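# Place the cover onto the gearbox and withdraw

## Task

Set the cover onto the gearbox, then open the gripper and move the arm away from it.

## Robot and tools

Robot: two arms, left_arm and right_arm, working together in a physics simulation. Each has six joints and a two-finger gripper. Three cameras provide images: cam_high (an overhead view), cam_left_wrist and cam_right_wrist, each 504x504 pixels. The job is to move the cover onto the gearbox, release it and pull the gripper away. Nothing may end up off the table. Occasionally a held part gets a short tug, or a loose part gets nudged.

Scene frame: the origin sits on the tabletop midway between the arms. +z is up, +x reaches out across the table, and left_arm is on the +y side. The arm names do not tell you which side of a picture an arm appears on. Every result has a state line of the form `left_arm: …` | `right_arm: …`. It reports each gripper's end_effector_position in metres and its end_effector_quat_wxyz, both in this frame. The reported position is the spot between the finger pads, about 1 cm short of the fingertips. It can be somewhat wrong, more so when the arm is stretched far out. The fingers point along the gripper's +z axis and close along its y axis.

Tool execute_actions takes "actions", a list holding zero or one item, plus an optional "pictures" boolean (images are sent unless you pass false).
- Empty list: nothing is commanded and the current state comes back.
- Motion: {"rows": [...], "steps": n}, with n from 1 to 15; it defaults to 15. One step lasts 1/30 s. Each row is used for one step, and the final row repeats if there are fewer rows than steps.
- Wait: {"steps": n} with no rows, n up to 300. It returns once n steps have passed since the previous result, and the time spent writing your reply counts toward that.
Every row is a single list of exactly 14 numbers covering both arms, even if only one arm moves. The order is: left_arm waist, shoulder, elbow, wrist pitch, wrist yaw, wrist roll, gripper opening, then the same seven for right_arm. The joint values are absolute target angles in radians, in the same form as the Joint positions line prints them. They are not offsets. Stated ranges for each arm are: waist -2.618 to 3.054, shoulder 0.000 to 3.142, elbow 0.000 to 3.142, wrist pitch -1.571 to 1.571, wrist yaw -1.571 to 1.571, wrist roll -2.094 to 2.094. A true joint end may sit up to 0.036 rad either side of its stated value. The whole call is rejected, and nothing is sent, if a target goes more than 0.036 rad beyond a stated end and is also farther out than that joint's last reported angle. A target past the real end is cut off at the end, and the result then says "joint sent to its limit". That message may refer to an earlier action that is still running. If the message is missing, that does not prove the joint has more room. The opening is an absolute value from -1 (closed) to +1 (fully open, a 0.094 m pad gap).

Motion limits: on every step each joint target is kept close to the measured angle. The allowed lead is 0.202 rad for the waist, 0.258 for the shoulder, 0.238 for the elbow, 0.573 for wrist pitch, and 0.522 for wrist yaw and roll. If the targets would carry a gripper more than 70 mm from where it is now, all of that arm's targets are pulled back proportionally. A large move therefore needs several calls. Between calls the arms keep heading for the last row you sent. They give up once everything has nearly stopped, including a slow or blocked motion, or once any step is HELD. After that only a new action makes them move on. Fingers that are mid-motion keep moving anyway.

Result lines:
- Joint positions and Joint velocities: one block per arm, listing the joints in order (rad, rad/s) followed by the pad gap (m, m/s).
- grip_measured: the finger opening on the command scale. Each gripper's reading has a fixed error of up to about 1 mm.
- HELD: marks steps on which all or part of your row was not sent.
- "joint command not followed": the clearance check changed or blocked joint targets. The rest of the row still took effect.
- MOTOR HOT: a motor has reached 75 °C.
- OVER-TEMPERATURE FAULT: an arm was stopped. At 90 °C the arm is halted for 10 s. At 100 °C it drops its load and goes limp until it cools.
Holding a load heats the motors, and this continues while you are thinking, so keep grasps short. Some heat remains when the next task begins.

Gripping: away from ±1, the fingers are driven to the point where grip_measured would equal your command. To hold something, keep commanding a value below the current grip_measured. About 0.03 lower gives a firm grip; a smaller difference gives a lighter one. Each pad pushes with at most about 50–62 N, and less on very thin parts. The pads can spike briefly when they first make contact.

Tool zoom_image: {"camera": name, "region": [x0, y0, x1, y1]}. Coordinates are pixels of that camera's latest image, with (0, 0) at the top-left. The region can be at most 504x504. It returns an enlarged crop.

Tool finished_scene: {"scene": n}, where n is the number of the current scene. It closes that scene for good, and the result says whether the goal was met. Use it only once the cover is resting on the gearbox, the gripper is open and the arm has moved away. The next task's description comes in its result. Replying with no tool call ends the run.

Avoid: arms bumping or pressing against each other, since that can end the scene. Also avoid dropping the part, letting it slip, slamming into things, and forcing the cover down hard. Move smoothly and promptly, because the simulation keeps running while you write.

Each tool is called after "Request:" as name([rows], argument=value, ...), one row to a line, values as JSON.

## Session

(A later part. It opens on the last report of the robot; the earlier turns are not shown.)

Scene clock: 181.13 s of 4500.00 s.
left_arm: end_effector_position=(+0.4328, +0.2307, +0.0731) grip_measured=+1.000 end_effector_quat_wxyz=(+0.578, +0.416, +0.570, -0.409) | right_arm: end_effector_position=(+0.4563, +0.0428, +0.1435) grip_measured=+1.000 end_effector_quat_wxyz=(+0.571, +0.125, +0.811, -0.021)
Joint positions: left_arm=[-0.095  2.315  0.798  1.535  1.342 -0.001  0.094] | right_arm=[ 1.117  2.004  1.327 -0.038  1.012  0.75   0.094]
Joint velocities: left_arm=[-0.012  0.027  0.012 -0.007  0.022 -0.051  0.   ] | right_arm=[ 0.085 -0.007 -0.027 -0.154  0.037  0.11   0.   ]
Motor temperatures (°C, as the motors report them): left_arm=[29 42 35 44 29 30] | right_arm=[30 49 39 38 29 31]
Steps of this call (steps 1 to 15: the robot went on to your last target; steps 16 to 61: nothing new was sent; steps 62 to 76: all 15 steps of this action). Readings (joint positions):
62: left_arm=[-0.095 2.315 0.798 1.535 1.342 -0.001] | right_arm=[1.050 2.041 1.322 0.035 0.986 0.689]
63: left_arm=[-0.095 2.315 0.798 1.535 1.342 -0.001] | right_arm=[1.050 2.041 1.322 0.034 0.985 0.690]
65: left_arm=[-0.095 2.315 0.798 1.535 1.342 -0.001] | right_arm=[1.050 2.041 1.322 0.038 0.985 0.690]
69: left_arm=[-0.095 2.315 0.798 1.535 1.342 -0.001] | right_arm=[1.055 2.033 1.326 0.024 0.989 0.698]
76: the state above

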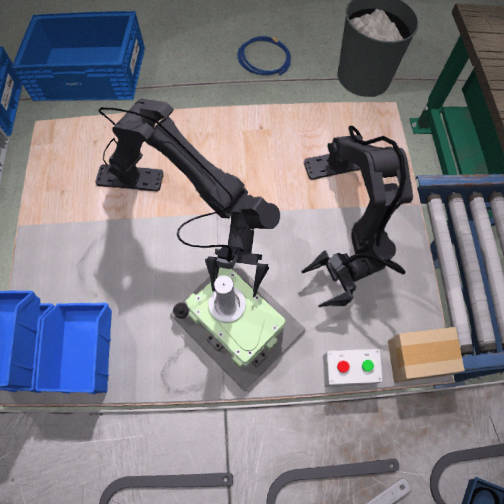

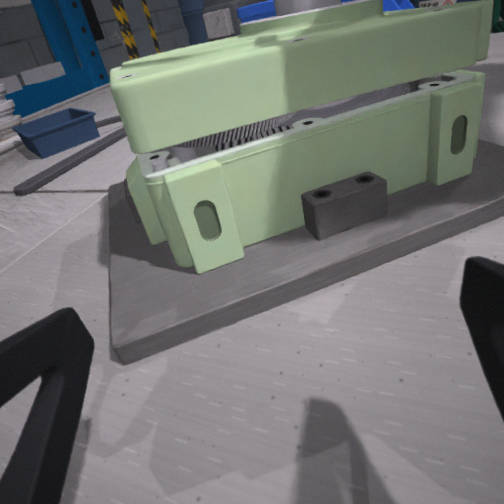

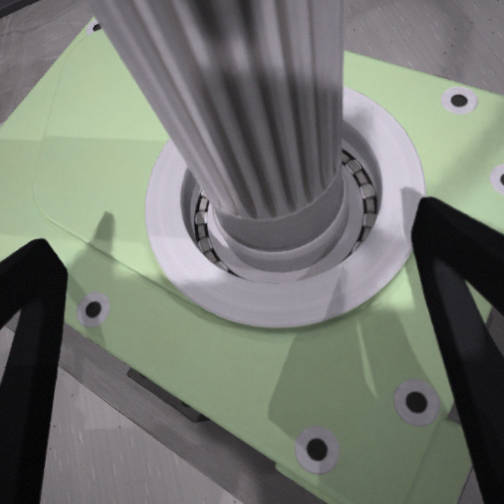

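Request:
execute_actions([
  {"rows":[[-0.1,2.3,0.8,1.55,1.35,0,1,1.21,1.7,1.25,-0.38,1.08,0.88,1]],"steps":12},
], pictures=false)

Request:
execute_actions([
  {"rows":[[-0.1,2.3,0.8,1.55,1.35,0,1,1.1,1.2,0.95,-0.45,0.5,0.4,-1]],"steps":12},
], pictures=false)

Request:
execute_actions([
  {"rows":[[-0.1,2.3,0.8,1.55,1.35,0,1,0.84,1.35,1.05,-0.45,0,0,-1]],"steps":12},
], pictures=false)

Request:
execute_actions([
  {"rows":[[-0.1,2.3,0.8,1.55,1.35,0,1,0.84,1.5,1.18,-0.42,0,0,-1],[-0.1,2.3,0.8,1.55,1.35,0,1,0.84,1.55,1.22,-0.4,0,0,-1],[-0.1,2.3,0.8,1.55,1.35,0,1,0.84,1.6,1.24,-0.39,0,0,-1],[-0.1,2.3,0.8,1.55,1.35,0,1,0.84,1.65,1.25,-0.39,0,0,-1]],"steps":15},
])

Scene clock: 183.00 s of 4500.00 s.
left_arm: end_effector_position=(+0.4328, +0.2307, +0.0731) grip_measured=+1.000 end_effector_quat_wxyz=(+0.578, +0.416, +0.570, -0.409) | right_arm: end_effector_position=(+0.3922, +0.0167, +0.2245) grip_measured=+1.000 end_effector_quat_wxyz=(+0.577, +0.133, +0.806, +0.006)
Joint positions: left_arm=[-0.095  2.315  0.798  1.535  1.342 -0.001  0.094] | right_arm=[ 1.215  1.687  1.253 -0.325  1.066  0.867  0.094]
Joint velocities: left_arm=[-0.022  0.007  0.002  0.022 -0.081 -0.022  0.   ] | right_arm=[-0.002  0.129  0.017 -0.183  0.051  0.037  0.   ]
Motor temperatures (°C, as the motors report them): left_arm=[29 42 35 44 29 30] | right_arm=[30 49 38 38 29 31]
Steps of this call (steps 1 to 30: the robot went on to your last target; steps 31 to 44: nothing new was sent; steps 45 to 56: all 12 steps of this action). Readings (joint positions):
45: left_arm=[-0.095 2.315 0.798 1.535 1.342 -0.001] | right_arm=[1.124 1.986 1.320 -0.089 1.018 0.779]
46: left_arm=[-0.095 2.315 0.798 1.535 1.342 -0.001] | right_arm=[1.136 1.948 1.294 -0.140 1.021 0.795]
48: left_arm=[-0.095 2.315 0.798 1.535 1.342 -0.001] | right_arm=[1.173 1.848 1.257 -0.232 1.029 0.820]
52: left_arm=[-0.095 2.315 0.798 1.535 1.342 -0.001] | right_arm=[1.216 1.698 1.253 -0.296 1.054 0.853]
56: the state above

Scene clock: 183.40 s of 4500.00 s.
left_arm: end_effector_position=(+0.4328, +0.2307, +0.0731) grip_measured=+1.000 end_effector_quat_wxyz=(+0.578, +0.416, +0.570, -0.409) | right_arm: end_effector_position=(+0.3323, -0.0406, +0.2188) grip_measured=-0.978 end_effector_quat_wxyz=(+0.472, -0.095, +0.874, +0.067)
Joint positions: left_arm=[-0.095  2.315  0.798  1.535  1.342 -0.001  0.094] | right_arm=[ 1.094  1.19   0.939 -0.442  0.545  0.439  0.001]
Joint velocities: left_arm=[-0.012 -0.007  0.002 -0.007 -0.066  0.007  0.   ] | right_arm=[ 0.012  0.085  0.007 -0.066 -0.33  -0.256 -0.   ]
Motor temperatures (°C, as the motors report them): left_arm=[29 42 35 44 29 30] | right_arm=[30 49 38 38 29 31]
Steps of this call (steps 1 to 12: all 12 steps of this action). Readings (joint positions):
1: left_arm=[-0.095 2.315 0.798 1.535 1.342 -0.001] | right_arm=[1.202 1.659 1.215 -0.315 0.981 0.796]
2: left_arm=[-0.095 2.315 0.798 1.535 1.342 -0.001] | right_arm=[1.179 1.596 1.136 -0.323 0.875 0.717]
4: left_arm=[-0.095 2.315 0.798 1.535 1.342 -0.001] | right_arm=[1.121 1.441 0.995 -0.388 0.735 0.605]
8: left_arm=[-0.095 2.315 0.798 1.535 1.342 -0.001] | right_arm=[1.094 1.217 0.939 -0.447 0.602 0.487]
12: the state above

Scene clock: 183.80 s of 4500.00 s.
left_arm: end_effector_position=(+0.4328, +0.2307, +0.0731) grip_measured=+1.000 end_effector_quat_wxyz=(+0.578, +0.416, +0.570, -0.409) | right_arm: end_effector_position=(+0.3632, -0.0253, +0.1740) grip_measured=-0.978 end_effector_quat_wxyz=(+0.364, -0.275, +0.883, +0.110)
Joint positions: left_arm=[-0.095  2.315  0.798  1.535  1.342 -0.001  0.094] | right_arm=[ 0.836  1.365  1.021 -0.449  0.045  0.036  0.001]
Joint velocities: left_arm=[-0.032  0.002 -0.012 -0.022  0.051  0.007  0.   ] | right_arm=[-0.012 -0.007  0.012 -0.007 -0.359 -0.242 -0.   ]
Motor temperatures (°C, as the motors report them): left_arm=[29 42 35 44 29 30] | right_arm=[30 49 39 38 29 31]
Steps of this call (steps 1 to 12: all 12 steps of this action). Readings (joint positions):
1: left_arm=[-0.095 2.315 0.798 1.535 1.342 -0.001] | right_arm=[1.062 1.208 0.953 -0.452 0.456 0.371]
2: left_arm=[-0.095 2.315 0.798 1.535 1.342 -0.001] | right_arm=[1.000 1.246 0.982 -0.453 0.358 0.296]
4: left_arm=[-0.095 2.315 0.798 1.535 1.342 -0.001] | right_arm=[0.886 1.322 1.019 -0.436 0.233 0.191]
8: left_arm=[-0.095 2.315 0.798 1.535 1.342 -0.001] | right_arm=[0.835 1.365 1.021 -0.448 0.105 0.082]
12: the state above

Scene clock: 184.30 s of 4500.00 s.
left_arm: end_effector_position=(+0.4328, +0.2307, +0.0731) grip_measured=+1.000 end_effector_quat_wxyz=(+0.578, +0.416, +0.570, -0.409) | right_arm: end_effector_position=(+0.4136, +0.0221, +0.1456) grip_measured=-0.978 end_effector_quat_wxyz=(+0.339, -0.297, +0.885, +0.114)
Joint positions: left_arm=[-0.095  2.315  0.798  1.535  1.342 -0.001  0.094] | right_arm=[ 0.836  1.673  1.23  -0.396  0.007  0.006  0.001]
Joint velocities: left_arm=[ 0.012  0.002 -0.012  0.007 -0.007  0.007  0.   ] | right_arm=[ 0.002  0.012  0.002 -0.022 -0.081 -0.051 -0.   ]
Motor temperatures (°C, as the motors report them): left_arm=[29 43 35 44 29 30] | right_arm=[30 49 39 38 29 31]
Steps of this call (steps 1 to 15: all 15 steps of this action). Readings (joint positions):
1: left_arm=[-0.095 2.315 0.798 1.535 1.342 -0.001] | right_arm=[0.836 1.380 1.042 -0.464 0.036 0.030]
2: left_arm=[-0.095 2.315 0.798 1.535 1.342 -0.001] | right_arm=[0.836 1.420 1.087 -0.471 0.030 0.025]
4: left_arm=[-0.095 2.315 0.798 1.535 1.342 -0.001] | right_arm=[0.836 1.530 1.186 -0.435 0.022 0.018]
8: left_arm=[-0.095 2.315 0.798 1.535 1.342 -0.001] | right_arm=[0.836 1.657 1.230 -0.389 0.012 0.010]
15: the state above

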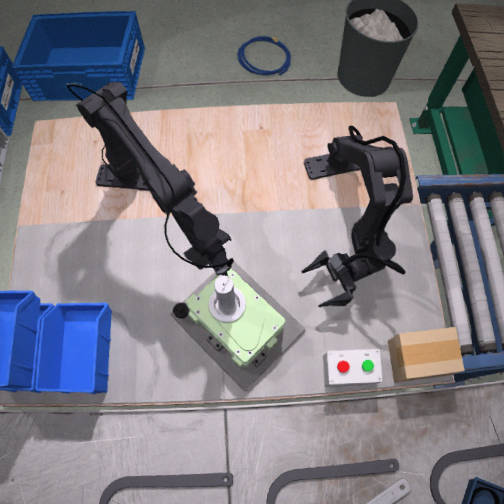

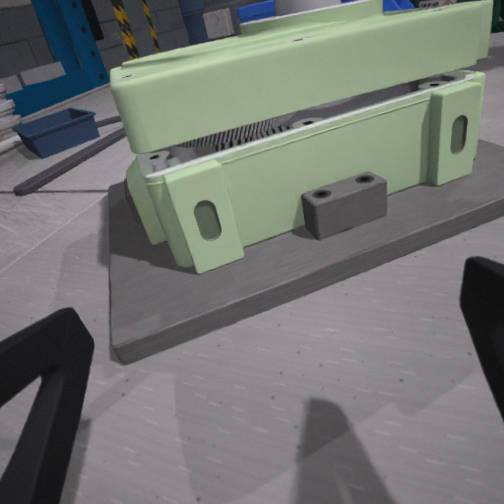

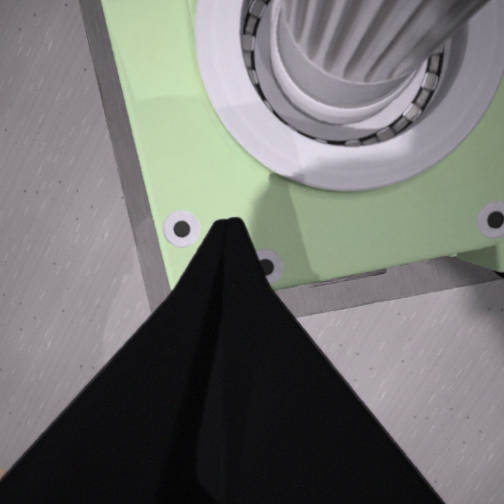

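Request:
execute_actions([
  {"rows":[[-0.1,2.3,0.8,1.55,1.35,0,1,0.84,1.67,1.25,-0.39,0,0,-1],[-0.1,2.3,0.8,1.55,1.35,0,1,0.84,1.685,1.25,-0.39,0,0,-1],[-0.1,2.3,0.8,1.55,1.35,0,1,0.84,1.70,1.25,-0.39,0,0,-1],[-0.1,2.3,0.8,1.55,1.35,0,1,0.84,1.71,1.25,-0.39,0,0,-1],[-0.1,2.3,0.8,1.55,1.35,0,1,0.84,1.72,1.25,-0.39,0,0,-1],[-0.1,2.3,0.8,1.55,1.35,0,1,0.84,1.73,1.25,-0.39,0,0,-1],[-0.1,2.3,0.8,1.55,1.35,0,1,0.84,1.74,1.24,-0.4,0,0,-1],[-0.1,2.3,0.8,1.55,1.35,0,1,0.84,1.755,1.23,-0.41,0,0,-1],[-0.1,2.3,0.8,1.55,1.35,0,1,0.84,1.77,1.22,-0.42,0,0,-1],[-0.1,2.3,0.8,1.55,1.35,0,1,0.84,1.785,1.21,-0.43,0,0,-1],[-0.1,2.3,0.8,1.55,1.35,0,1,0.84,1.8,1.2,-0.44,0,0,-1],[-0.1,2.3,0.8,1.55,1.35,0,1,0.84,1.815,1.2,-0.45,0,0,-1],[-0.1,2.3,0.8,1.55,1.35,0,1,0.84,1.83,1.19,-0.46,0,0,-1]],"steps":15},
])

Scene clock: 185.87 s of 4500.00 s.
left_arm: end_effector_position=(+0.4328, +0.2307, +0.0731) grip_measured=+1.000 end_effector_quat_wxyz=(+0.578, +0.416, +0.570, -0.409) | right_arm: end_effector_position=(+0.4224, +0.0291, +0.1215) grip_measured=-0.978 end_effector_quat_wxyz=(+0.331, -0.299, +0.888, +0.111)
Joint positions: left_arm=[-0.095  2.315  0.798  1.535  1.342 -0.001  0.094] | right_arm=[ 0.836  1.747  1.23  -0.341  0.006  0.005  0.001]
Joint velocities: left_arm=[-0.022  0.022  0.002  0.007  0.022  0.007  0.   ] | right_arm=[-0.007  0.056 -0.002  0.183 -0.022 -0.081 -0.001]
Motor temperatures (°C, as the motors report them): left_arm=[29 43 35 44 29 30] | right_arm=[30 48 39 38 29 31]
Steps of this call (steps 1 to 15: the robot went on to your last target; steps 16 to 32: nothing new was sent; steps 33 to 47: all 15 steps of this action). Readings (joint positions):
33: left_arm=[-0.095 2.315 0.798 1.535 1.342 -0.001] | right_arm=[0.836 1.673 1.230 -0.396 0.006 0.005]
34: left_arm=[-0.095 2.315 0.798 1.535 1.342 -0.001] | right_arm=[0.836 1.673 1.230 -0.396 0.006 0.005]
36: left_arm=[-0.095 2.315 0.798 1.535 1.342 -0.001] | right_arm=[0.836 1.679 1.230 -0.394 0.006 0.005]
40: left_arm=[-0.095 2.315 0.798 1.535 1.342 -0.001] | right_arm=[0.836 1.720 1.230 -0.394 0.006 0.005]
47: the state above

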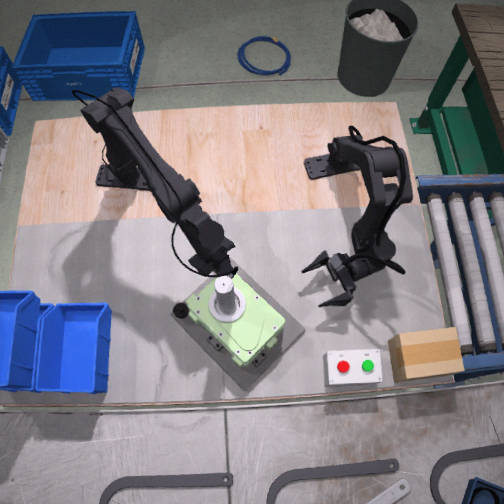

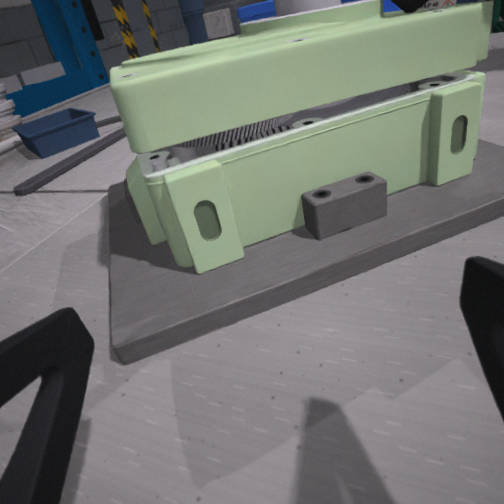

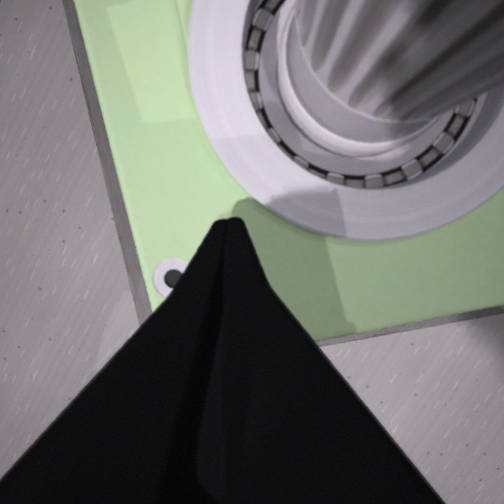

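Request:
execute_actions([
  {"rows":[[-0.1,2.3,0.8,1.55,1.35,0,1,0.84,1.84,1.18,-0.5,0,0,-1],[-0.1,2.3,0.8,1.55,1.35,0,1,0.84,1.85,1.17,-0.54,0,0,-1],[-0.1,2.3,0.8,1.55,1.35,0,1,0.84,1.86,1.16,-0.58,0,0,-1],[-0.1,2.3,0.8,1.55,1.35,0,1,0.84,1.87,1.15,-0.62,0,0,-1],[-0.1,2.3,0.8,1.55,1.35,0,1,0.84,1.88,1.14,-0.66,0,0,-1]],"steps":15},
])

Request:
zoom_image(camera="cam_left_wrist", region=[100,0,504,220])

Scene clock: 186.97 s of 4500.00 s.
left_arm: end_effector_position=(+0.4328, +0.2307, +0.0731) grip_measured=+1.000 end_effector_quat_wxyz=(+0.578, +0.416, +0.570, -0.409) | right_arm: end_effector_position=(+0.4247, +0.0309, +0.1216) grip_measured=-0.978 end_effector_quat_wxyz=(+0.335, -0.299, +0.886, +0.112)
Joint positions: left_arm=[-0.095  2.315  0.798  1.535  1.342 -0.001  0.094] | right_arm=[ 0.836  1.752  1.23  -0.326  0.006  0.005  0.001]
Joint velocities: left_arm=[ 0.017 -0.002 -0.002 -0.081 -0.066 -0.022  0.   ] | right_arm=[ 0.027 -0.007 -0.012 -0.007  0.051  0.022 -0.   ]
Motor temperatures (°C, as the motors report them): left_arm=[29 43 35 44 29 30] | right_arm=[30 48 38 38 29 31]
Steps of this call (steps 1 to 18: the robot went on to your last target; steps 19 to 33: all 15 steps of this action). Readings (joint positions):
19: left_arm=[-0.095 2.315 0.798 1.535 1.342 -0.001] | right_arm=[0.836 1.752 1.230 -0.325 0.006 0.005]
20: left_arm=[-0.095 2.315 0.798 1.535 1.342 -0.001] | right_arm=[0.836 1.752 1.230 -0.325 0.006 0.005]
22: left_arm=[-0.095 2.315 0.798 1.535 1.342 -0.001] | right_arm=[0.836 1.752 1.230 -0.325 0.006 0.005]
26: left_arm=[-0.095 2.315 0.798 1.535 1.342 -0.001] | right_arm=[0.836 1.752 1.230 -0.326 0.006 0.005]
33: the state above

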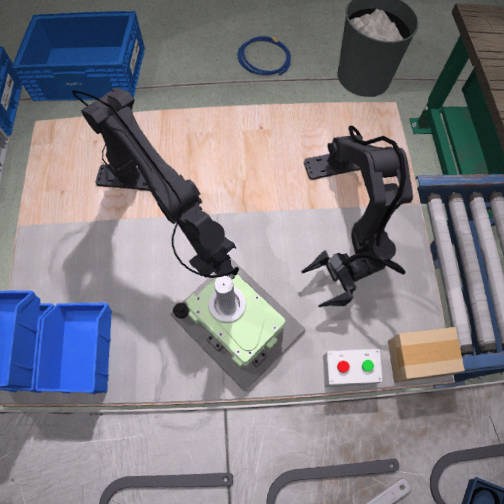

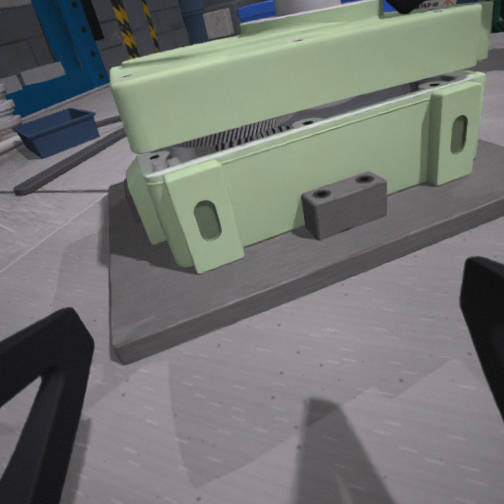

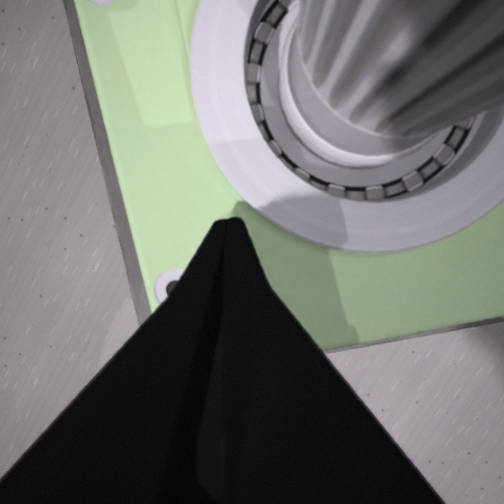

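Region (100, 0, 504, 220) of cam_left_wrist's 504x504 image, scaled by 1.248, with more detail than that image has; it fills the top 274 rows of this view, and the rest is white.

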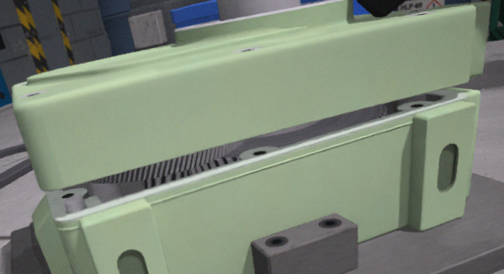

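Request:
execute_actions([
  {"rows":[[-0.1,1.5,1.0,0.5,0.7,0,-1,0.84,1.83,1.19,-0.5,0,0,-1]],"steps":15},
], pictures=false)

Request:
execute_actions([
  {"rows":[[-0.5,1.9,2.0,-0.9,0,0,-1,0.84,1.83,1.19,-0.5,0,0,-1]],"steps":15},
], pictures=false)

Request:
execute_actions([
  {"rows":[[-0.72,2.14,2.2,-0.96,0,0,-1,0.84,1.83,1.19,-0.5,0,0,-1]],"steps":15},
], pictures=false)

Request:
execute_actions([
  {"rows":[[-0.73,2.17,2.2,-0.96,0,0,-1,0.84,1.83,1.19,-0.5,0,0,-1],[-0.74,2.2,2.2,-0.96,0,0,-1,0.84,1.83,1.19,-0.5,0,0,-1],[-0.74,2.22,2.2,-0.96,0,0,-1,0.84,1.83,1.19,-0.5,0,0,-1],[-0.74,2.24,2.2,-0.96,0,0,-1,0.84,1.83,1.19,-0.5,0,0,-1],[-0.74,2.26,2.2,-0.96,0,0,-1,0.84,1.83,1.19,-0.5,0,0,-1]],"steps":15},
])

Scene clock: 188.83 s of 4500.00 s.
left_arm: end_effector_position=(+0.4838, +0.2879, +0.3539) grip_measured=-0.991 end_effector_quat_wxyz=(+0.719, +0.249, +0.616, -0.203) | right_arm: end_effector_position=(+0.4247, +0.0309, +0.1216) grip_measured=-0.978 end_effector_quat_wxyz=(+0.335, -0.299, +0.886, +0.112)
Joint positions: left_arm=[-0.096  1.476  0.998  0.638  0.746  0.     0.   ] | right_arm=[ 0.836  1.752  1.23  -0.326  0.006  0.005  0.001]
Joint velocities: left_arm=[-0.017 -0.662  0.198 -0.022 -0.139 -0.007  0.001] | right_arm=[-0.007  0.007 -0.002  0.037 -0.007 -0.007  0.001]
Motor temperatures (°C, as the motors report them): left_arm=[29 43 35 44 29 30] | right_arm=[30 47 38 37 29 31]
Steps of this call (steps 1 to 15: the robot went on to your last target; steps 16 to 41: nothing new was sent; steps 42 to 56: all 15 steps of this action). Readings (joint positions):
42: left_arm=[-0.095 2.301 0.805 1.490 1.311 0.000] | right_arm=[0.836 1.752 1.230 -0.326 0.006 0.005]
43: left_arm=[-0.096 2.278 0.824 1.412 1.258 0.000] | right_arm=[0.836 1.752 1.230 -0.326 0.006 0.005]
45: left_arm=[-0.096 2.201 0.876 1.253 1.131 0.000] | right_arm=[0.836 1.752 1.230 -0.326 0.006 0.005]
49: left_arm=[-0.096 1.925 0.962 0.835 0.873 0.000] | right_arm=[0.836 1.752 1.230 -0.326 0.006 0.005]
56: the state above

Scene clock: 189.33 s of 4500.00 s.
left_arm: end_effector_position=(+0.5701, +0.1654, +0.2239) grip_measured=-0.991 end_effector_quat_wxyz=(+0.422, +0.169, +0.883, -0.113) | right_arm: end_effector_position=(+0.4247, +0.0309, +0.1216) grip_measured=-0.978 end_effector_quat_wxyz=(+0.335, -0.299, +0.886, +0.112)
Joint positions: left_arm=[-0.522  1.979  1.804 -0.495  0.094  0.     0.   ] | right_arm=[ 0.836  1.752  1.23  -0.326  0.006  0.005  0.001]
Joint velocities: left_arm=[-0.066  0.027  1.556 -2.63  -0.33  -0.066  0.   ] | right_arm=[-0.007  0.002 -0.012 -0.007  0.022  0.007 -0.001]
Motor temperatures (°C, as the motors report them): left_arm=[29 43 35 44 29 30] | right_arm=[30 47 38 37 29 31]
Steps of this call (steps 1 to 15: all 15 steps of this action). Readings (joint positions):
1: left_arm=[-0.110 1.471 1.023 0.610 0.708 0.000] | right_arm=[0.836 1.752 1.230 -0.326 0.006 0.005]
2: left_arm=[-0.137 1.493 1.073 0.570 0.652 0.000] | right_arm=[0.836 1.752 1.230 -0.326 0.006 0.005]
4: left_arm=[-0.205 1.566 1.167 0.485 0.546 0.000] | right_arm=[0.836 1.752 1.230 -0.326 0.006 0.005]
8: left_arm=[-0.344 1.744 1.337 0.276 0.348 0.000] | right_arm=[0.836 1.752 1.230 -0.326 0.006 0.005]
15: the state above

Scene clock: 189.83 s of 4500.00 s.
left_arm: end_effector_position=(+0.5156, +0.0771, +0.2073) grip_measured=-0.991 end_effector_quat_wxyz=(+0.310, +0.255, +0.911, -0.092) | right_arm: end_effector_position=(+0.4247, +0.0309, +0.1216) grip_measured=-0.978 end_effector_quat_wxyz=(+0.335, -0.299, +0.886, +0.112)
Joint positions: left_arm=[-0.73   2.151  2.169 -0.931  0.013  0.     0.   ] | right_arm=[ 0.836  1.752  1.23  -0.326  0.006  0.005  0.001]
Joint velocities: left_arm=[ 0.164  0.007 -0.012 -0.227 -0.11   0.007  0.   ] | right_arm=[ 0.007 -0.007  0.022  0.051  0.037 -0.066 -0.001]
Motor temperatures (°C, as the motors report them): left_arm=[29 43 35 44 29 30] | right_arm=[30 47 38 37 29 31]
Steps of this call (steps 1 to 15: all 15 steps of this action). Readings (joint positions):
1: left_arm=[-0.536 1.990 1.859 -0.570 0.074 0.000] | right_arm=[0.836 1.752 1.230 -0.326 0.006 0.005]
2: left_arm=[-0.554 2.007 1.924 -0.622 0.054 0.000] | right_arm=[0.836 1.752 1.230 -0.326 0.006 0.005]
4: left_arm=[-0.622 2.068 2.069 -0.718 0.028 0.000] | right_arm=[0.836 1.752 1.230 -0.326 0.006 0.005]
8: left_arm=[-0.742 2.129 2.169 -0.822 0.024 0.000] | right_arm=[0.836 1.752 1.230 -0.326 0.006 0.005]
15: the state above

Scene clock: 190.33 s of 4500.00 s.
left_arm: end_effector_position=(+0.5197, +0.0749, +0.1345) grip_measured=-0.991 end_effector_quat_wxyz=(+0.243, +0.260, +0.932, -0.070) | right_arm: end_effector_position=(+0.4247, +0.0309, +0.1216) grip_measured=-0.978 end_effector_quat_wxyz=(+0.335, -0.299, +0.886, +0.112)
Joint positions: left_arm=[-0.732  2.288  2.182 -0.953  0.006  0.     0.   ] | right_arm=[ 0.836  1.752  1.23  -0.326  0.006  0.005  0.001]
Joint velocities: left_arm=[ 0.022 -0.081 -0.007 -0.037 -0.007 -0.066  0.   ] | right_arm=[ 0.012  0.002 -0.027 -0.066 -0.139 -0.037  0.   ]
Motor temperatures (°C, as the motors report them): left_arm=[29 43 35 44 29 30] | right_arm=[30 46 38 37 29 31]
Steps of this call (steps 1 to 15: all 15 steps of this action). Readings (joint positions):
1: left_arm=[-0.726 2.152 2.169 -0.936 0.010 0.000] | right_arm=[0.836 1.752 1.230 -0.326 0.006 0.005]
2: left_arm=[-0.726 2.156 2.170 -0.938 0.007 0.000] | right_arm=[0.836 1.752 1.230 -0.326 0.006 0.005]
4: left_arm=[-0.728 2.177 2.179 -0.939 0.006 0.000] | right_arm=[0.836 1.752 1.230 -0.326 0.006 0.005]
8: left_arm=[-0.732 2.248 2.182 -0.942 0.006 0.000] | right_arm=[0.836 1.752 1.230 -0.326 0.006 0.005]
15: the state above

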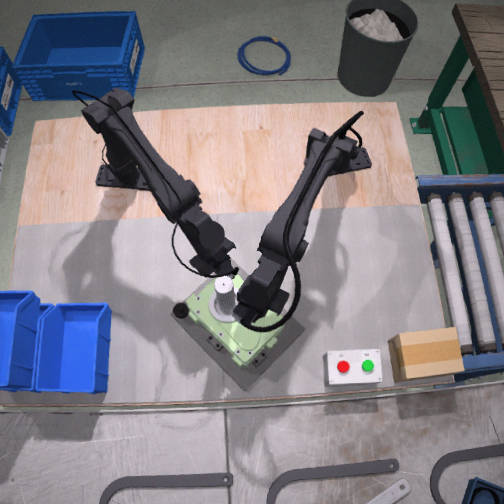

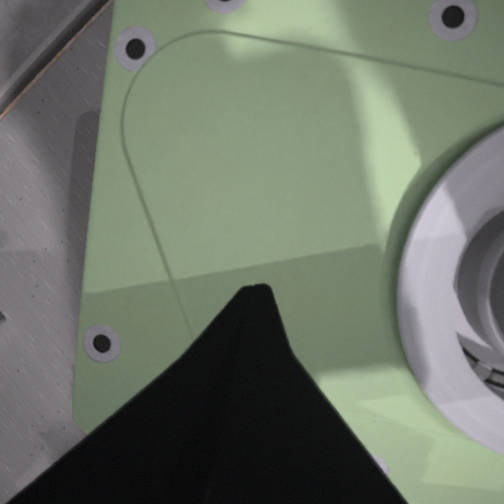

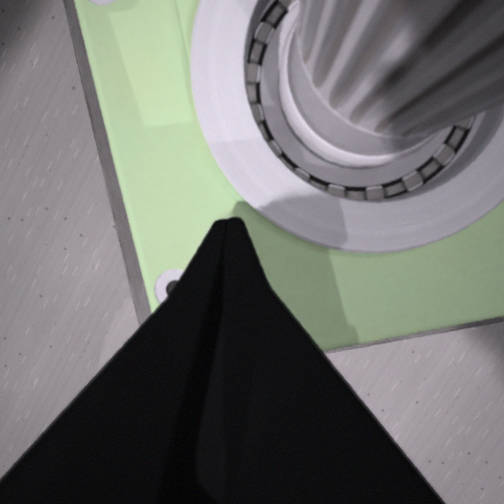

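Request:
execute_actions([
  {"rows":[[-0.72,2.24,2.2,-0.9,0,0,-1,0.84,1.83,1.19,-0.5,0,0,-1],[-0.72,2.24,2.19,-0.84,0,0,-1,0.84,1.83,1.19,-0.5,0,0,-1],[-0.72,2.25,2.18,-0.78,0,0,-1,0.84,1.83,1.19,-0.5,0,0,-1],[-0.72,2.26,2.17,-0.74,0,0,-1,0.84,1.83,1.19,-0.5,0,0,-1],[-0.72,2.27,2.16,-0.72,0,0,-1,0.84,1.83,1.19,-0.5,0,0,-1],[-0.72,2.28,2.16,-0.72,0,0,-1,0.84,1.83,1.19,-0.5,0,0,-1],[-0.72,2.29,2.16,-0.72,0,0,-1,0.84,1.83,1.19,-0.5,0,0,-1],[-0.72,2.3,2.16,-0.72,0,0,-1,0.84,1.83,1.19,-0.5,0,0,-1]],"steps":15},
])

Request:
execute_actions([
  {"rows":[[-0.72,2.31,2.16,-0.72,0,0,-1,0.84,1.83,1.19,-0.5,0,0,-1],[-0.72,2.32,2.16,-0.72,0,0,-1,0.84,1.83,1.19,-0.5,0,0,-1],[-0.72,2.33,2.16,-0.72,0,0,-1,0.84,1.83,1.19,-0.5,0,0,-1],[-0.72,2.34,2.16,-0.73,0,0,-1,0.84,1.83,1.19,-0.5,0,0,-1],[-0.72,2.35,2.16,-0.75,0,0,-1,0.84,1.83,1.19,-0.5,0,0,-1],[-0.72,2.36,2.16,-0.77,0,0,-1,0.84,1.83,1.19,-0.5,0,0,-1],[-0.72,2.37,2.15,-0.79,0,0,-1,0.84,1.83,1.19,-0.5,0,0,-1],[-0.72,2.38,2.14,-0.81,0,0,-1,0.84,1.83,1.19,-0.5,0,0,-1],[-0.72,2.39,2.13,-0.83,0,0,-1,0.84,1.83,1.19,-0.5,0,0,-1],[-0.72,2.40,2.12,-0.85,0,0,-1,0.84,1.83,1.19,-0.5,0,0,-1],[-0.72,2.41,2.11,-0.87,0,0,-1,0.84,1.83,1.19,-0.5,0,0,-1]],"steps":15},
])

Scene clock: 192.83 s of 4500.00 s.
left_arm: end_effector_position=(+0.5554, +0.0534, +0.1555) grip_measured=-0.991 end_effector_quat_wxyz=(+0.330, +0.252, +0.905, -0.094) | right_arm: end_effector_position=(+0.4247, +0.0309, +0.1216) grip_measured=-0.978 end_effector_quat_wxyz=(+0.335, -0.299, +0.886, +0.112)
Joint positions: left_arm=[-0.732  2.301  2.182 -0.75   0.006  0.     0.   ] | right_arm=[ 0.836  1.752  1.23  -0.326  0.006  0.005  0.001]
Joint velocities: left_arm=[ 0.002  0.056 -0.007  0.037 -0.007  0.037  0.002] | right_arm=[-0.007  0.002  0.002 -0.125 -0.022  0.081 -0.001]
Motor temperatures (°C, as the motors report them): left_arm=[29 45 36 44 29 30] | right_arm=[30 46 37 37 29 31]
Steps of this call (steps 1 to 15: the robot went on to your last target; steps 16 to 60: nothing new was sent; steps 61 to 75: all 15 steps of this action). Readings (joint positions):
61: left_arm=[-0.732 2.284 2.182 -0.951 0.006 0.000] | right_arm=[0.836 1.752 1.230 -0.326 0.006 0.005]
62: left_arm=[-0.732 2.283 2.182 -0.943 0.006 0.000] | right_arm=[0.836 1.752 1.230 -0.326 0.006 0.005]
64: left_arm=[-0.732 2.283 2.182 -0.895 0.006 0.000] | right_arm=[0.836 1.752 1.230 -0.326 0.006 0.005]
68: left_arm=[-0.732 2.283 2.182 -0.798 0.006 0.000] | right_arm=[0.836 1.752 1.230 -0.326 0.006 0.005]
75: the state above

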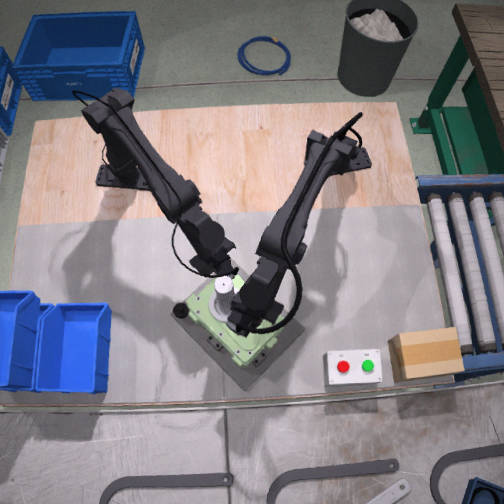

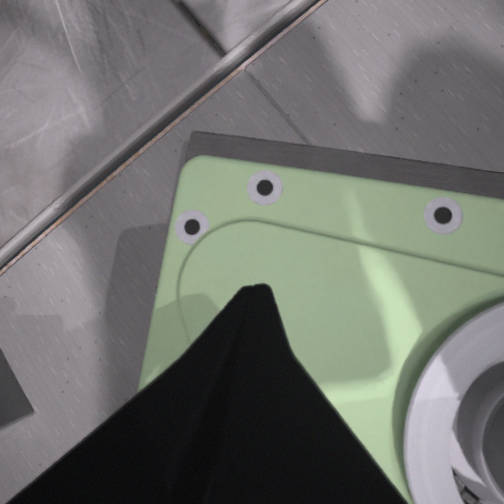

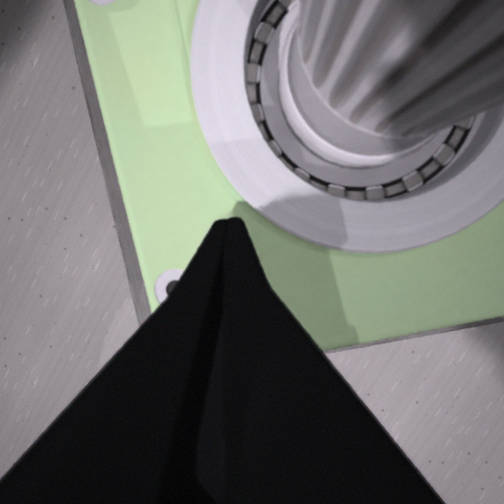

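Scene clock: 193.33 s of 4500.00 s.
left_arm: end_effector_position=(+0.5578, +0.0520, +0.1274) grip_measured=-0.991 end_effector_quat_wxyz=(+0.313, +0.254, +0.911, -0.089) | right_arm: end_effector_position=(+0.4247, +0.0309, +0.1216) grip_measured=-0.978 end_effector_quat_wxyz=(+0.335, -0.299, +0.886, +0.112)
Joint positions: left_arm=[-0.732  2.347  2.171 -0.732  0.005  0.001  0.   ] | right_arm=[ 0.836  1.752  1.23  -0.326  0.006  0.005  0.001]
Joint velocities: left_arm=[ 0.007 -0.007 -0.007 -0.022 -0.11   0.007  0.   ] | right_arm=[-0.007  0.002  0.002  0.051  0.022 -0.051 -0.   ]
Motor temperatures (°C, as the motors report them): left_arm=[29 45 36 43 29 30] | right_arm=[30 45 37 37 29 31]
Steps of this call (steps 1 to 15: all 15 steps of this action). Readings (joint positions):
1: left_arm=[-0.732 2.304 2.182 -0.749 0.006 0.000] | right_arm=[0.836 1.752 1.230 -0.326 0.006 0.005]
2: left_arm=[-0.732 2.307 2.182 -0.747 0.006 0.000] | right_arm=[0.836 1.752 1.230 -0.326 0.006 0.005]
4: left_arm=[-0.732 2.317 2.182 -0.743 0.006 0.000] | right_arm=[0.836 1.752 1.230 -0.326 0.006 0.005]
8: left_arm=[-0.732 2.346 2.177 -0.736 0.005 0.001] | right_arm=[0.836 1.752 1.230 -0.326 0.006 0.005]
15: the state above

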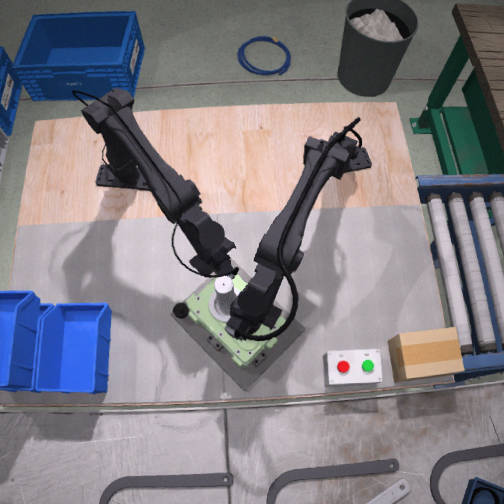

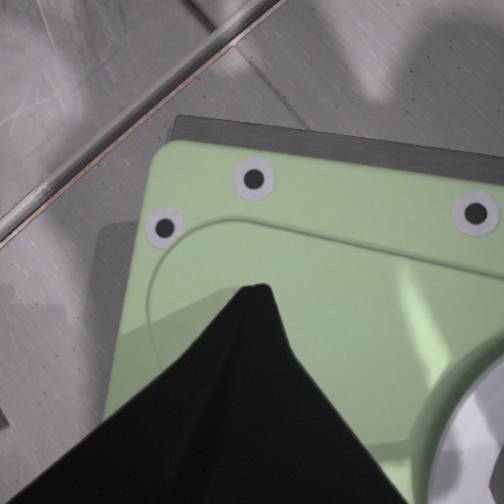

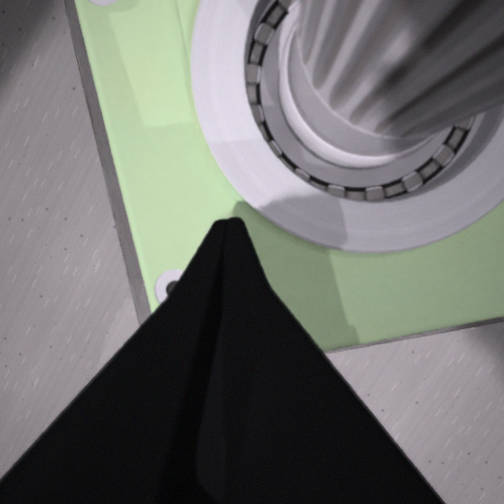

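Press harder while easing the right.

Request:
execute_actions([
  {"rows":[[-0.72,2.42,2.1,-0.89,0,0,-1,0.84,1.8,1.2,-0.45,0,0,-1],[-0.72,2.43,2.1,-0.91,0,0,-1,0.84,1.77,1.22,-0.4,0,0,-1],[-0.72,2.44,2.09,-0.93,0,0,-1,0.84,1.74,1.23,-0.35,0,0,-1],[-0.72,2.45,2.09,-0.95,0,0,-1,0.84,1.72,1.24,-0.33,0,0,-1],[-0.72,2.46,2.08,-0.97,0,0,-1,0.84,1.72,1.24,-0.33,0,0,-1],[-0.72,2.47,2.08,-0.99,0,0,-1,0.84,1.72,1.24,-0.33,0,0,-1]],"steps":15},
])

Scene clock: 194.53 s of 4500.00 s.
left_arm: end_effector_position=(+0.5578, +0.0520, +0.1274) grip_measured=-0.991 end_effector_quat_wxyz=(+0.313, +0.254, +0.911, -0.089) | right_arm: end_effector_position=(+0.4261, +0.0320, +0.1258) grip_measured=-0.978 end_effector_quat_wxyz=(+0.342, -0.298, +0.884, +0.115)
Joint positions: left_arm=[-0.732  2.347  2.171 -0.732  0.005  0.001  0.   ] | right_arm=[ 0.836  1.747  1.23  -0.316  0.006  0.005  0.001]
Joint velocities: left_arm=[-0.027  0.012 -0.002 -0.081  0.051  0.022 -0.001] | right_arm=[ 0.002  0.002 -0.012 -0.037 -0.066 -0.007 -0.001]
Motor temperatures (°C, as the motors report them): left_arm=[29 45 35 43 29 30] | right_arm=[30 45 37 36 29 31]
Steps of this call (steps 1 to 15: the robot went on to your last target; steps 16 to 21: nothing new was sent; steps 22 to 36: all 15 steps of this action). Readings (joint positions):
22: left_arm=[-0.732 2.347 2.171 -0.732 0.005 0.001] | right_arm=[0.836 1.752 1.230 -0.323 0.006 0.005]
23: left_arm=[-0.732 2.347 2.171 -0.732 0.005 0.001] | right_arm=[0.836 1.750 1.230 -0.320 0.006 0.005]
25: left_arm=[-0.732 2.347 2.171 -0.732 0.005 0.001] | right_arm=[0.836 1.747 1.230 -0.316 0.006 0.005]
29: left_arm=[-0.732 2.347 2.171 -0.732 0.005 0.001] | right_arm=[0.836 1.747 1.230 -0.316 0.006 0.005]
36: the state above

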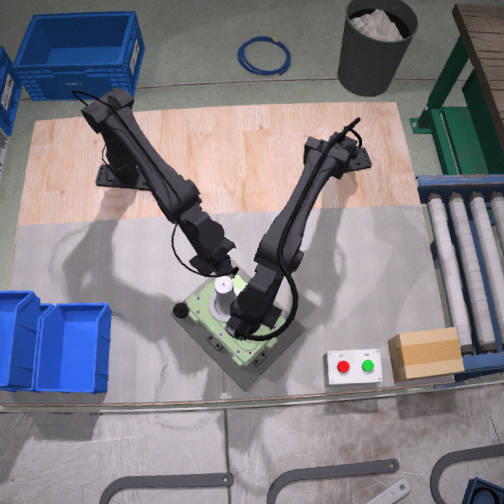

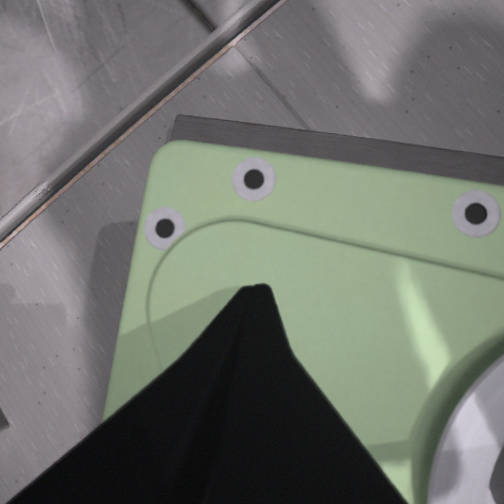

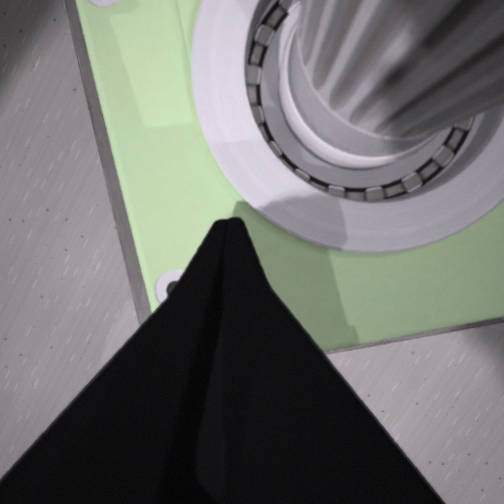

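Request:
execute_actions([
  {"rows":[[-0.72,2.25,2.16,-0.75,0,0,-1,0.84,1.6,1.24,-0.4,0,0,-1],[-0.72,2.15,2.1,-0.75,0,0,-1,0.84,1.5,1.2,-0.4,0,0,-1],[-0.7,2.0,1.9,-0.7,0,0,-1,0.8,1.3,1.1,-0.4,0,0,-1],[-0.66,1.8,1.6,-0.6,0,0,-1,0.6,1.0,1.0,-0.4,0,0,-1],[-0.66,1.6,1.25,-0.4,0,0,-1,0.6,0.4,0.4,0,0,0,1]],"steps":15},
], pictures=false)

Request:
execute_actions([
  {"rows":[[-0.66,1.65,1.25,-0.38,0,0,-1,0.6,0.4,0.4,0,0,0,1],[-0.66,1.65,1.25,-0.38,0,0,-1,0.6,0.4,0.4,0,0,0,1],[-0.66,1.65,1.25,-0.38,0,0,-1,0.6,0.4,0.4,0,0,0,1],[-0.66,1.65,1.25,-0.38,0,0,-1,0.6,0.4,0.4,0,0,0,1],[-0.66,1.7,1.26,-0.36,0,0,-1,0.6,0.4,0.4,0,0,0,1],[-0.66,1.74,1.27,-0.35,0,0,-1,0.6,0.4,0.4,0,0,0,1],[-0.66,1.78,1.28,-0.35,0,0,-1,0.6,0.4,0.4,0,0,0,1]],"steps":15},
])

Scene clock: 196.27 s of 4500.00 s.
left_arm: end_effector_position=(+0.4446, +0.1624, +0.2154) grip_measured=-0.991 end_effector_quat_wxyz=(+0.407, +0.209, +0.884, -0.096) | right_arm: end_effector_position=(+0.3224, -0.1396, +0.2114) grip_measured=+1.000 end_effector_quat_wxyz=(+0.590, -0.160, +0.782, +0.122)
Joint positions: left_arm=[-0.655  1.556  1.293 -0.445 -0.001  0.001  0.   ] | right_arm=[ 0.591  0.63   0.412 -0.059  0.008  0.004  0.094]
Joint velocities: left_arm=[ 0.017  0.154 -0.325  0.271 -0.037 -0.022 -0.001] | right_arm=[ 0.002 -2.479 -0.789 -0.403 -0.11   0.022  0.   ]
Motor temperatures (°C, as the motors report them): left_arm=[29 45 35 43 29 30] | right_arm=[30 45 37 36 29 31]
Steps of this call (steps 1 to 15: the robot went on to your last target; steps 16 to 37: nothing new was sent; steps 38 to 52: all 15 steps of this action). Readings (joint positions):
38: left_arm=[-0.732 2.336 2.169 -0.728 0.005 0.001] | right_arm=[0.836 1.736 1.230 -0.325 0.006 0.005]
39: left_arm=[-0.732 2.317 2.150 -0.729 0.005 0.001] | right_arm=[0.836 1.709 1.220 -0.342 0.006 0.005]
41: left_arm=[-0.725 2.206 1.998 -0.697 0.007 0.001] | right_arm=[0.816 1.591 1.147 -0.350 -0.005 0.005]
45: left_arm=[-0.679 1.927 1.678 -0.551 0.006 0.001] | right_arm=[0.629 1.287 0.886 -0.150 -0.002 0.004]
52: the state above

Scene clock: 196.77 s of 4500.00 s.
left_arm: end_effector_position=(+0.4594, +0.1550, +0.1029) grip_measured=-0.991 end_effector_quat_wxyz=(+0.311, +0.218, +0.922, -0.073) | right_arm: end_effector_position=(+0.2977, -0.1502, +0.2749) grip_measured=+1.000 end_effector_quat_wxyz=(+0.687, -0.143, +0.698, +0.143)
Joint positions: left_arm=[-0.655  1.808  1.268 -0.379 -0.001  0.001  0.   ] | right_arm=[ 0.591  0.401  0.39  -0.005  0.006  0.004  0.094]
Joint velocities: left_arm=[-0.002 -0.051 -0.012  0.11  -0.066 -0.066 -0.   ] | right_arm=[ 0.002  0.002  0.002 -0.022 -0.022  0.007  0.   ]
Motor temperatures (°C, as the motors report them): left_arm=[29 45 35 43 29 30] | right_arm=[30 45 37 37 29 31]
Steps of this call (steps 1 to 15: all 15 steps of this action). Readings (joint positions):
1: left_arm=[-0.655 1.569 1.285 -0.437 -0.001 0.001] | right_arm=[0.591 0.549 0.393 -0.065 0.008 0.004]
2: left_arm=[-0.655 1.589 1.281 -0.427 -0.001 0.001] | right_arm=[0.591 0.482 0.390 -0.064 0.008 0.004]
4: left_arm=[-0.655 1.633 1.271 -0.413 -0.001 0.001] | right_arm=[0.591 0.411 0.390 -0.023 0.007 0.004]
8: left_arm=[-0.655 1.737 1.268 -0.386 -0.001 0.001] | right_arm=[0.591 0.401 0.390 -0.005 0.007 0.004]
15: the state above

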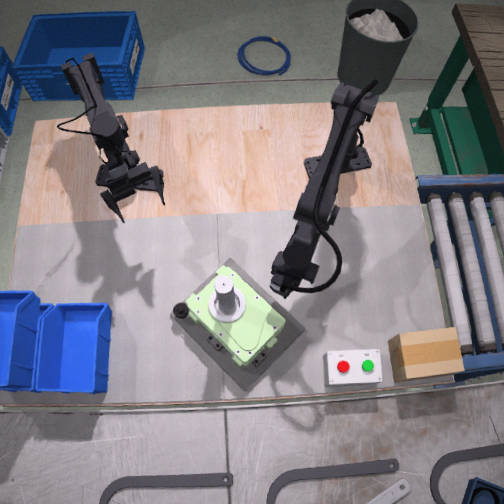

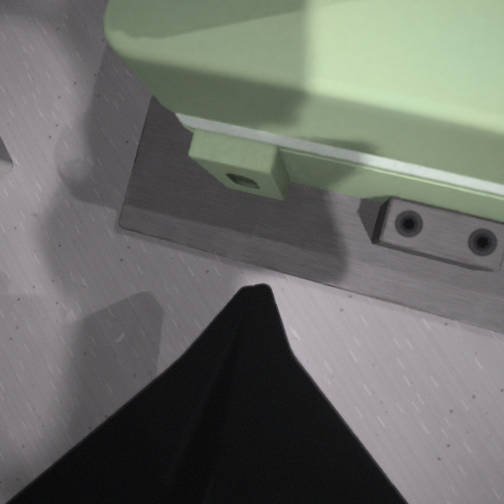

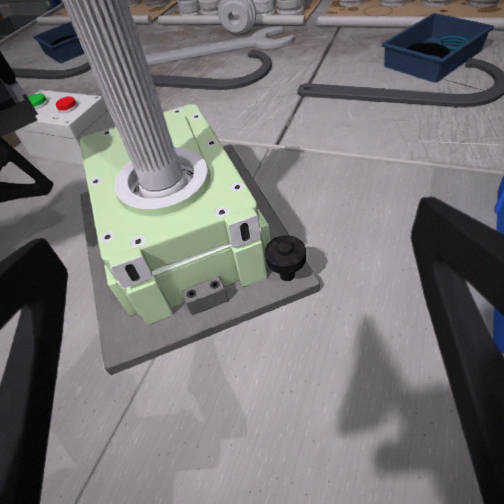

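Advance to wall.

Request:
execute_actions([
  {"rows":[[-0.66,1.80,1.3,-0.36,0,0,-1,0.6,0.4,0.4,0,0,0,1],[-0.66,1.815,1.32,-0.36,0,0,-1,0.6,0.4,0.4,0,0,0,1],[-0.66,1.83,1.34,-0.36,0,0,-1,0.6,0.4,0.4,0,0,0,1],[-0.66,1.845,1.355,-0.36,0,0,-1,0.6,0.4,0.4,0,0,0,1],[-0.66,1.86,1.37,-0.36,0,0,-1,0.6,0.4,0.4,0,0,0,1],[-0.66,1.875,1.385,-0.36,0,0,-1,0.6,0.4,0.4,0,0,0,1],[-0.66,1.89,1.40,-0.36,0,0,-1,0.6,0.4,0.4,0,0,0,1],[-0.66,1.905,1.415,-0.36,0,0,-1,0.6,0.4,0.4,0,0,0,1],[-0.66,1.92,1.43,-0.36,0,0,-1,0.6,0.4,0.4,0,0,0,1],[-0.66,1.935,1.445,-0.36,0,0,-1,0.6,0.4,0.4,0,0,0,1],[-0.66,1.95,1.46,-0.36,0,0,-1,0.6,0.4,0.4,0,0,0,1]],"steps":15},
])

Scene clock: 198.30 s of 4500.00 s.
left_arm: end_effector_position=(+0.4960, +0.1371, +0.0966) grip_measured=-0.991 end_effector_quat_wxyz=(+0.320, +0.217, +0.919, -0.074) | right_arm: end_effector_position=(+0.2977, -0.1502, +0.2749) grip_measured=+1.000 end_effector_quat_wxyz=(+0.687, -0.143, +0.698, +0.143)
Joint positions: left_arm=[-0.655  1.953  1.423 -0.372 -0.004  0.001  0.   ] | right_arm=[ 0.591  0.401  0.39  -0.005  0.006  0.004  0.094]
Joint velocities: left_arm=[-0.017  0.1   -0.012 -0.051 -0.051 -0.051 -0.   ] | right_arm=[-0.012 -0.002 -0.002 -0.051  0.007 -0.037  0.   ]
Motor temperatures (°C, as the motors report them): left_arm=[29 45 36 43 29 30] | right_arm=[30 45 37 37 29 31]
Steps of this call (steps 1 to 15: the robot went on to your last target; steps 16 to 31: nothing new was sent; steps 32 to 46: all 15 steps of this action). Readings (joint positions):
32: left_arm=[-0.655 1.805 1.268 -0.372 -0.001 0.001] | right_arm=[0.591 0.401 0.390 -0.005 0.006 0.004]
33: left_arm=[-0.655 1.806 1.270 -0.374 -0.001 0.001] | right_arm=[0.591 0.401 0.390 -0.005 0.006 0.004]
35: left_arm=[-0.655 1.820 1.293 -0.376 -0.001 0.001] | right_arm=[0.591 0.401 0.390 -0.005 0.006 0.004]
39: left_arm=[-0.655 1.873 1.361 -0.373 -0.001 0.001] | right_arm=[0.591 0.401 0.390 -0.005 0.006 0.004]
46: the state above

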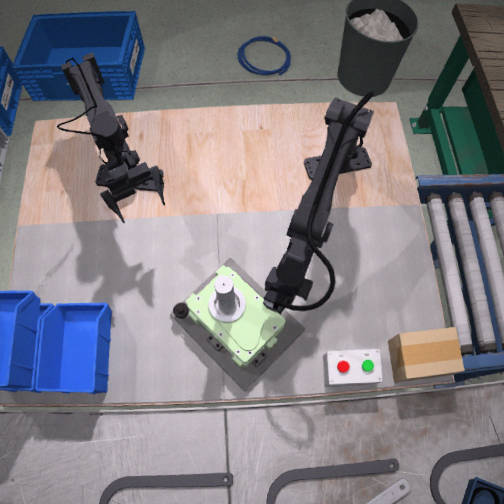

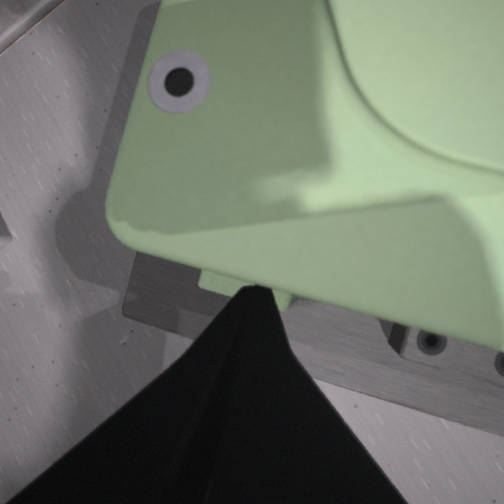

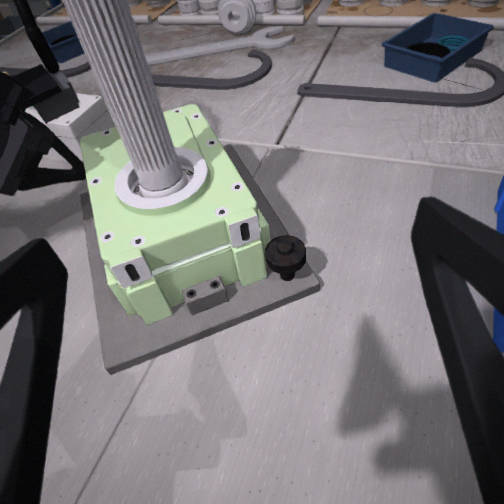

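Request:
execute_actions([
  {"rows":[[-0.67,1.96,1.475,-0.33,0,0,-1,0.6,0.4,0.4,0,0,0,1],[-0.68,1.97,1.49,-0.3,0,0,-1,0.6,0.4,0.4,0,0,0,1],[-0.69,1.98,1.505,-0.27,0,0,-1,0.6,0.4,0.4,0,0,0,1],[-0.70,1.99,1.52,-0.24,0,0,-1,0.6,0.4,0.4,0,0,0,1],[-0.71,2.0,1.535,-0.21,0,0,-1,0.6,0.4,0.4,0,0,0,1]],"steps":15},
])

Scene clock: 199.37 s of 4500.00 s.
left_arm: end_effector_position=(+0.4985, +0.1363, +0.0916) grip_measured=-0.992 end_effector_quat_wxyz=(+0.310, +0.219, +0.924, -0.043) | right_arm: end_effector_position=(+0.2977, -0.1502, +0.2749) grip_measured=+1.000 end_effector_quat_wxyz=(+0.687, -0.143, +0.698, +0.143)
Joint positions: left_arm=[-0.676  1.989  1.475 -0.424 -0.068  0.001  0.   ] | right_arm=[ 0.591  0.401  0.39  -0.005  0.006  0.004  0.094]
Joint velocities: left_arm=[-0.027  0.007 -0.012  0.007  0.022  0.037  0.   ] | right_arm=[-0.017 -0.002 -0.002 -0.051  0.081 -0.022  0.   ]
Motor temperatures (°C, as the motors report them): left_arm=[29 45 36 44 29 30] | right_arm=[30 45 38 37 29 31]
Steps of this call (steps 1 to 15: the robot went on to your last target; steps 16 to 17: nothing new was sent; steps 18 to 32: all 15 steps of this action). Readings (joint positions):
18: left_arm=[-0.655 1.957 1.426 -0.372 -0.004 0.001] | right_arm=[0.591 0.401 0.390 -0.005 0.006 0.004]
19: left_arm=[-0.656 1.960 1.431 -0.376 -0.006 0.001] | right_arm=[0.591 0.401 0.390 -0.005 0.006 0.004]
21: left_arm=[-0.661 1.968 1.447 -0.393 -0.019 0.001] | right_arm=[0.591 0.401 0.390 -0.005 0.006 0.004]
25: left_arm=[-0.673 1.985 1.472 -0.421 -0.056 0.001] | right_arm=[0.591 0.401 0.390 -0.005 0.006 0.004]
32: the state above

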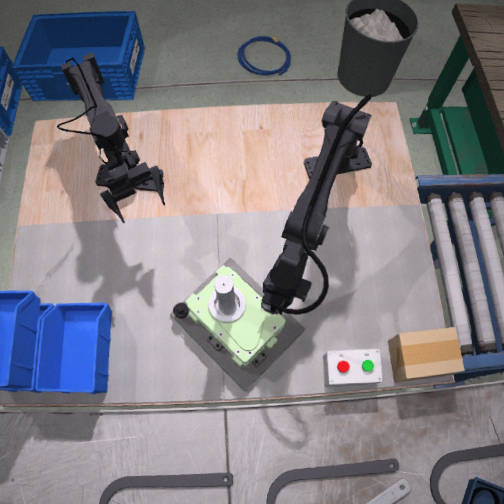

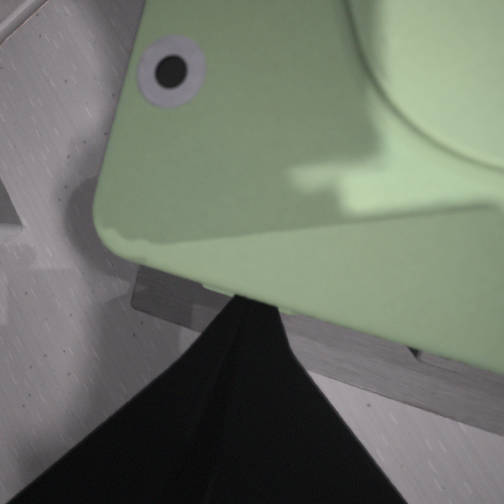

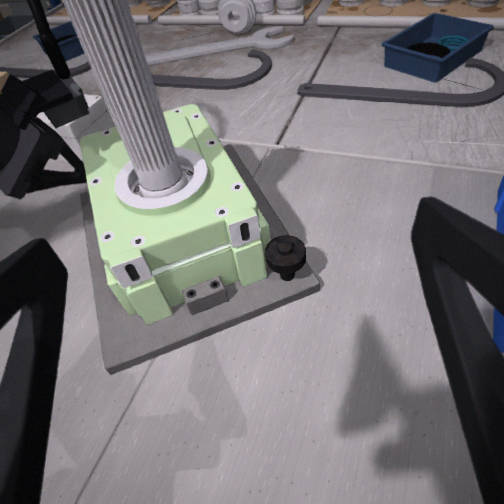

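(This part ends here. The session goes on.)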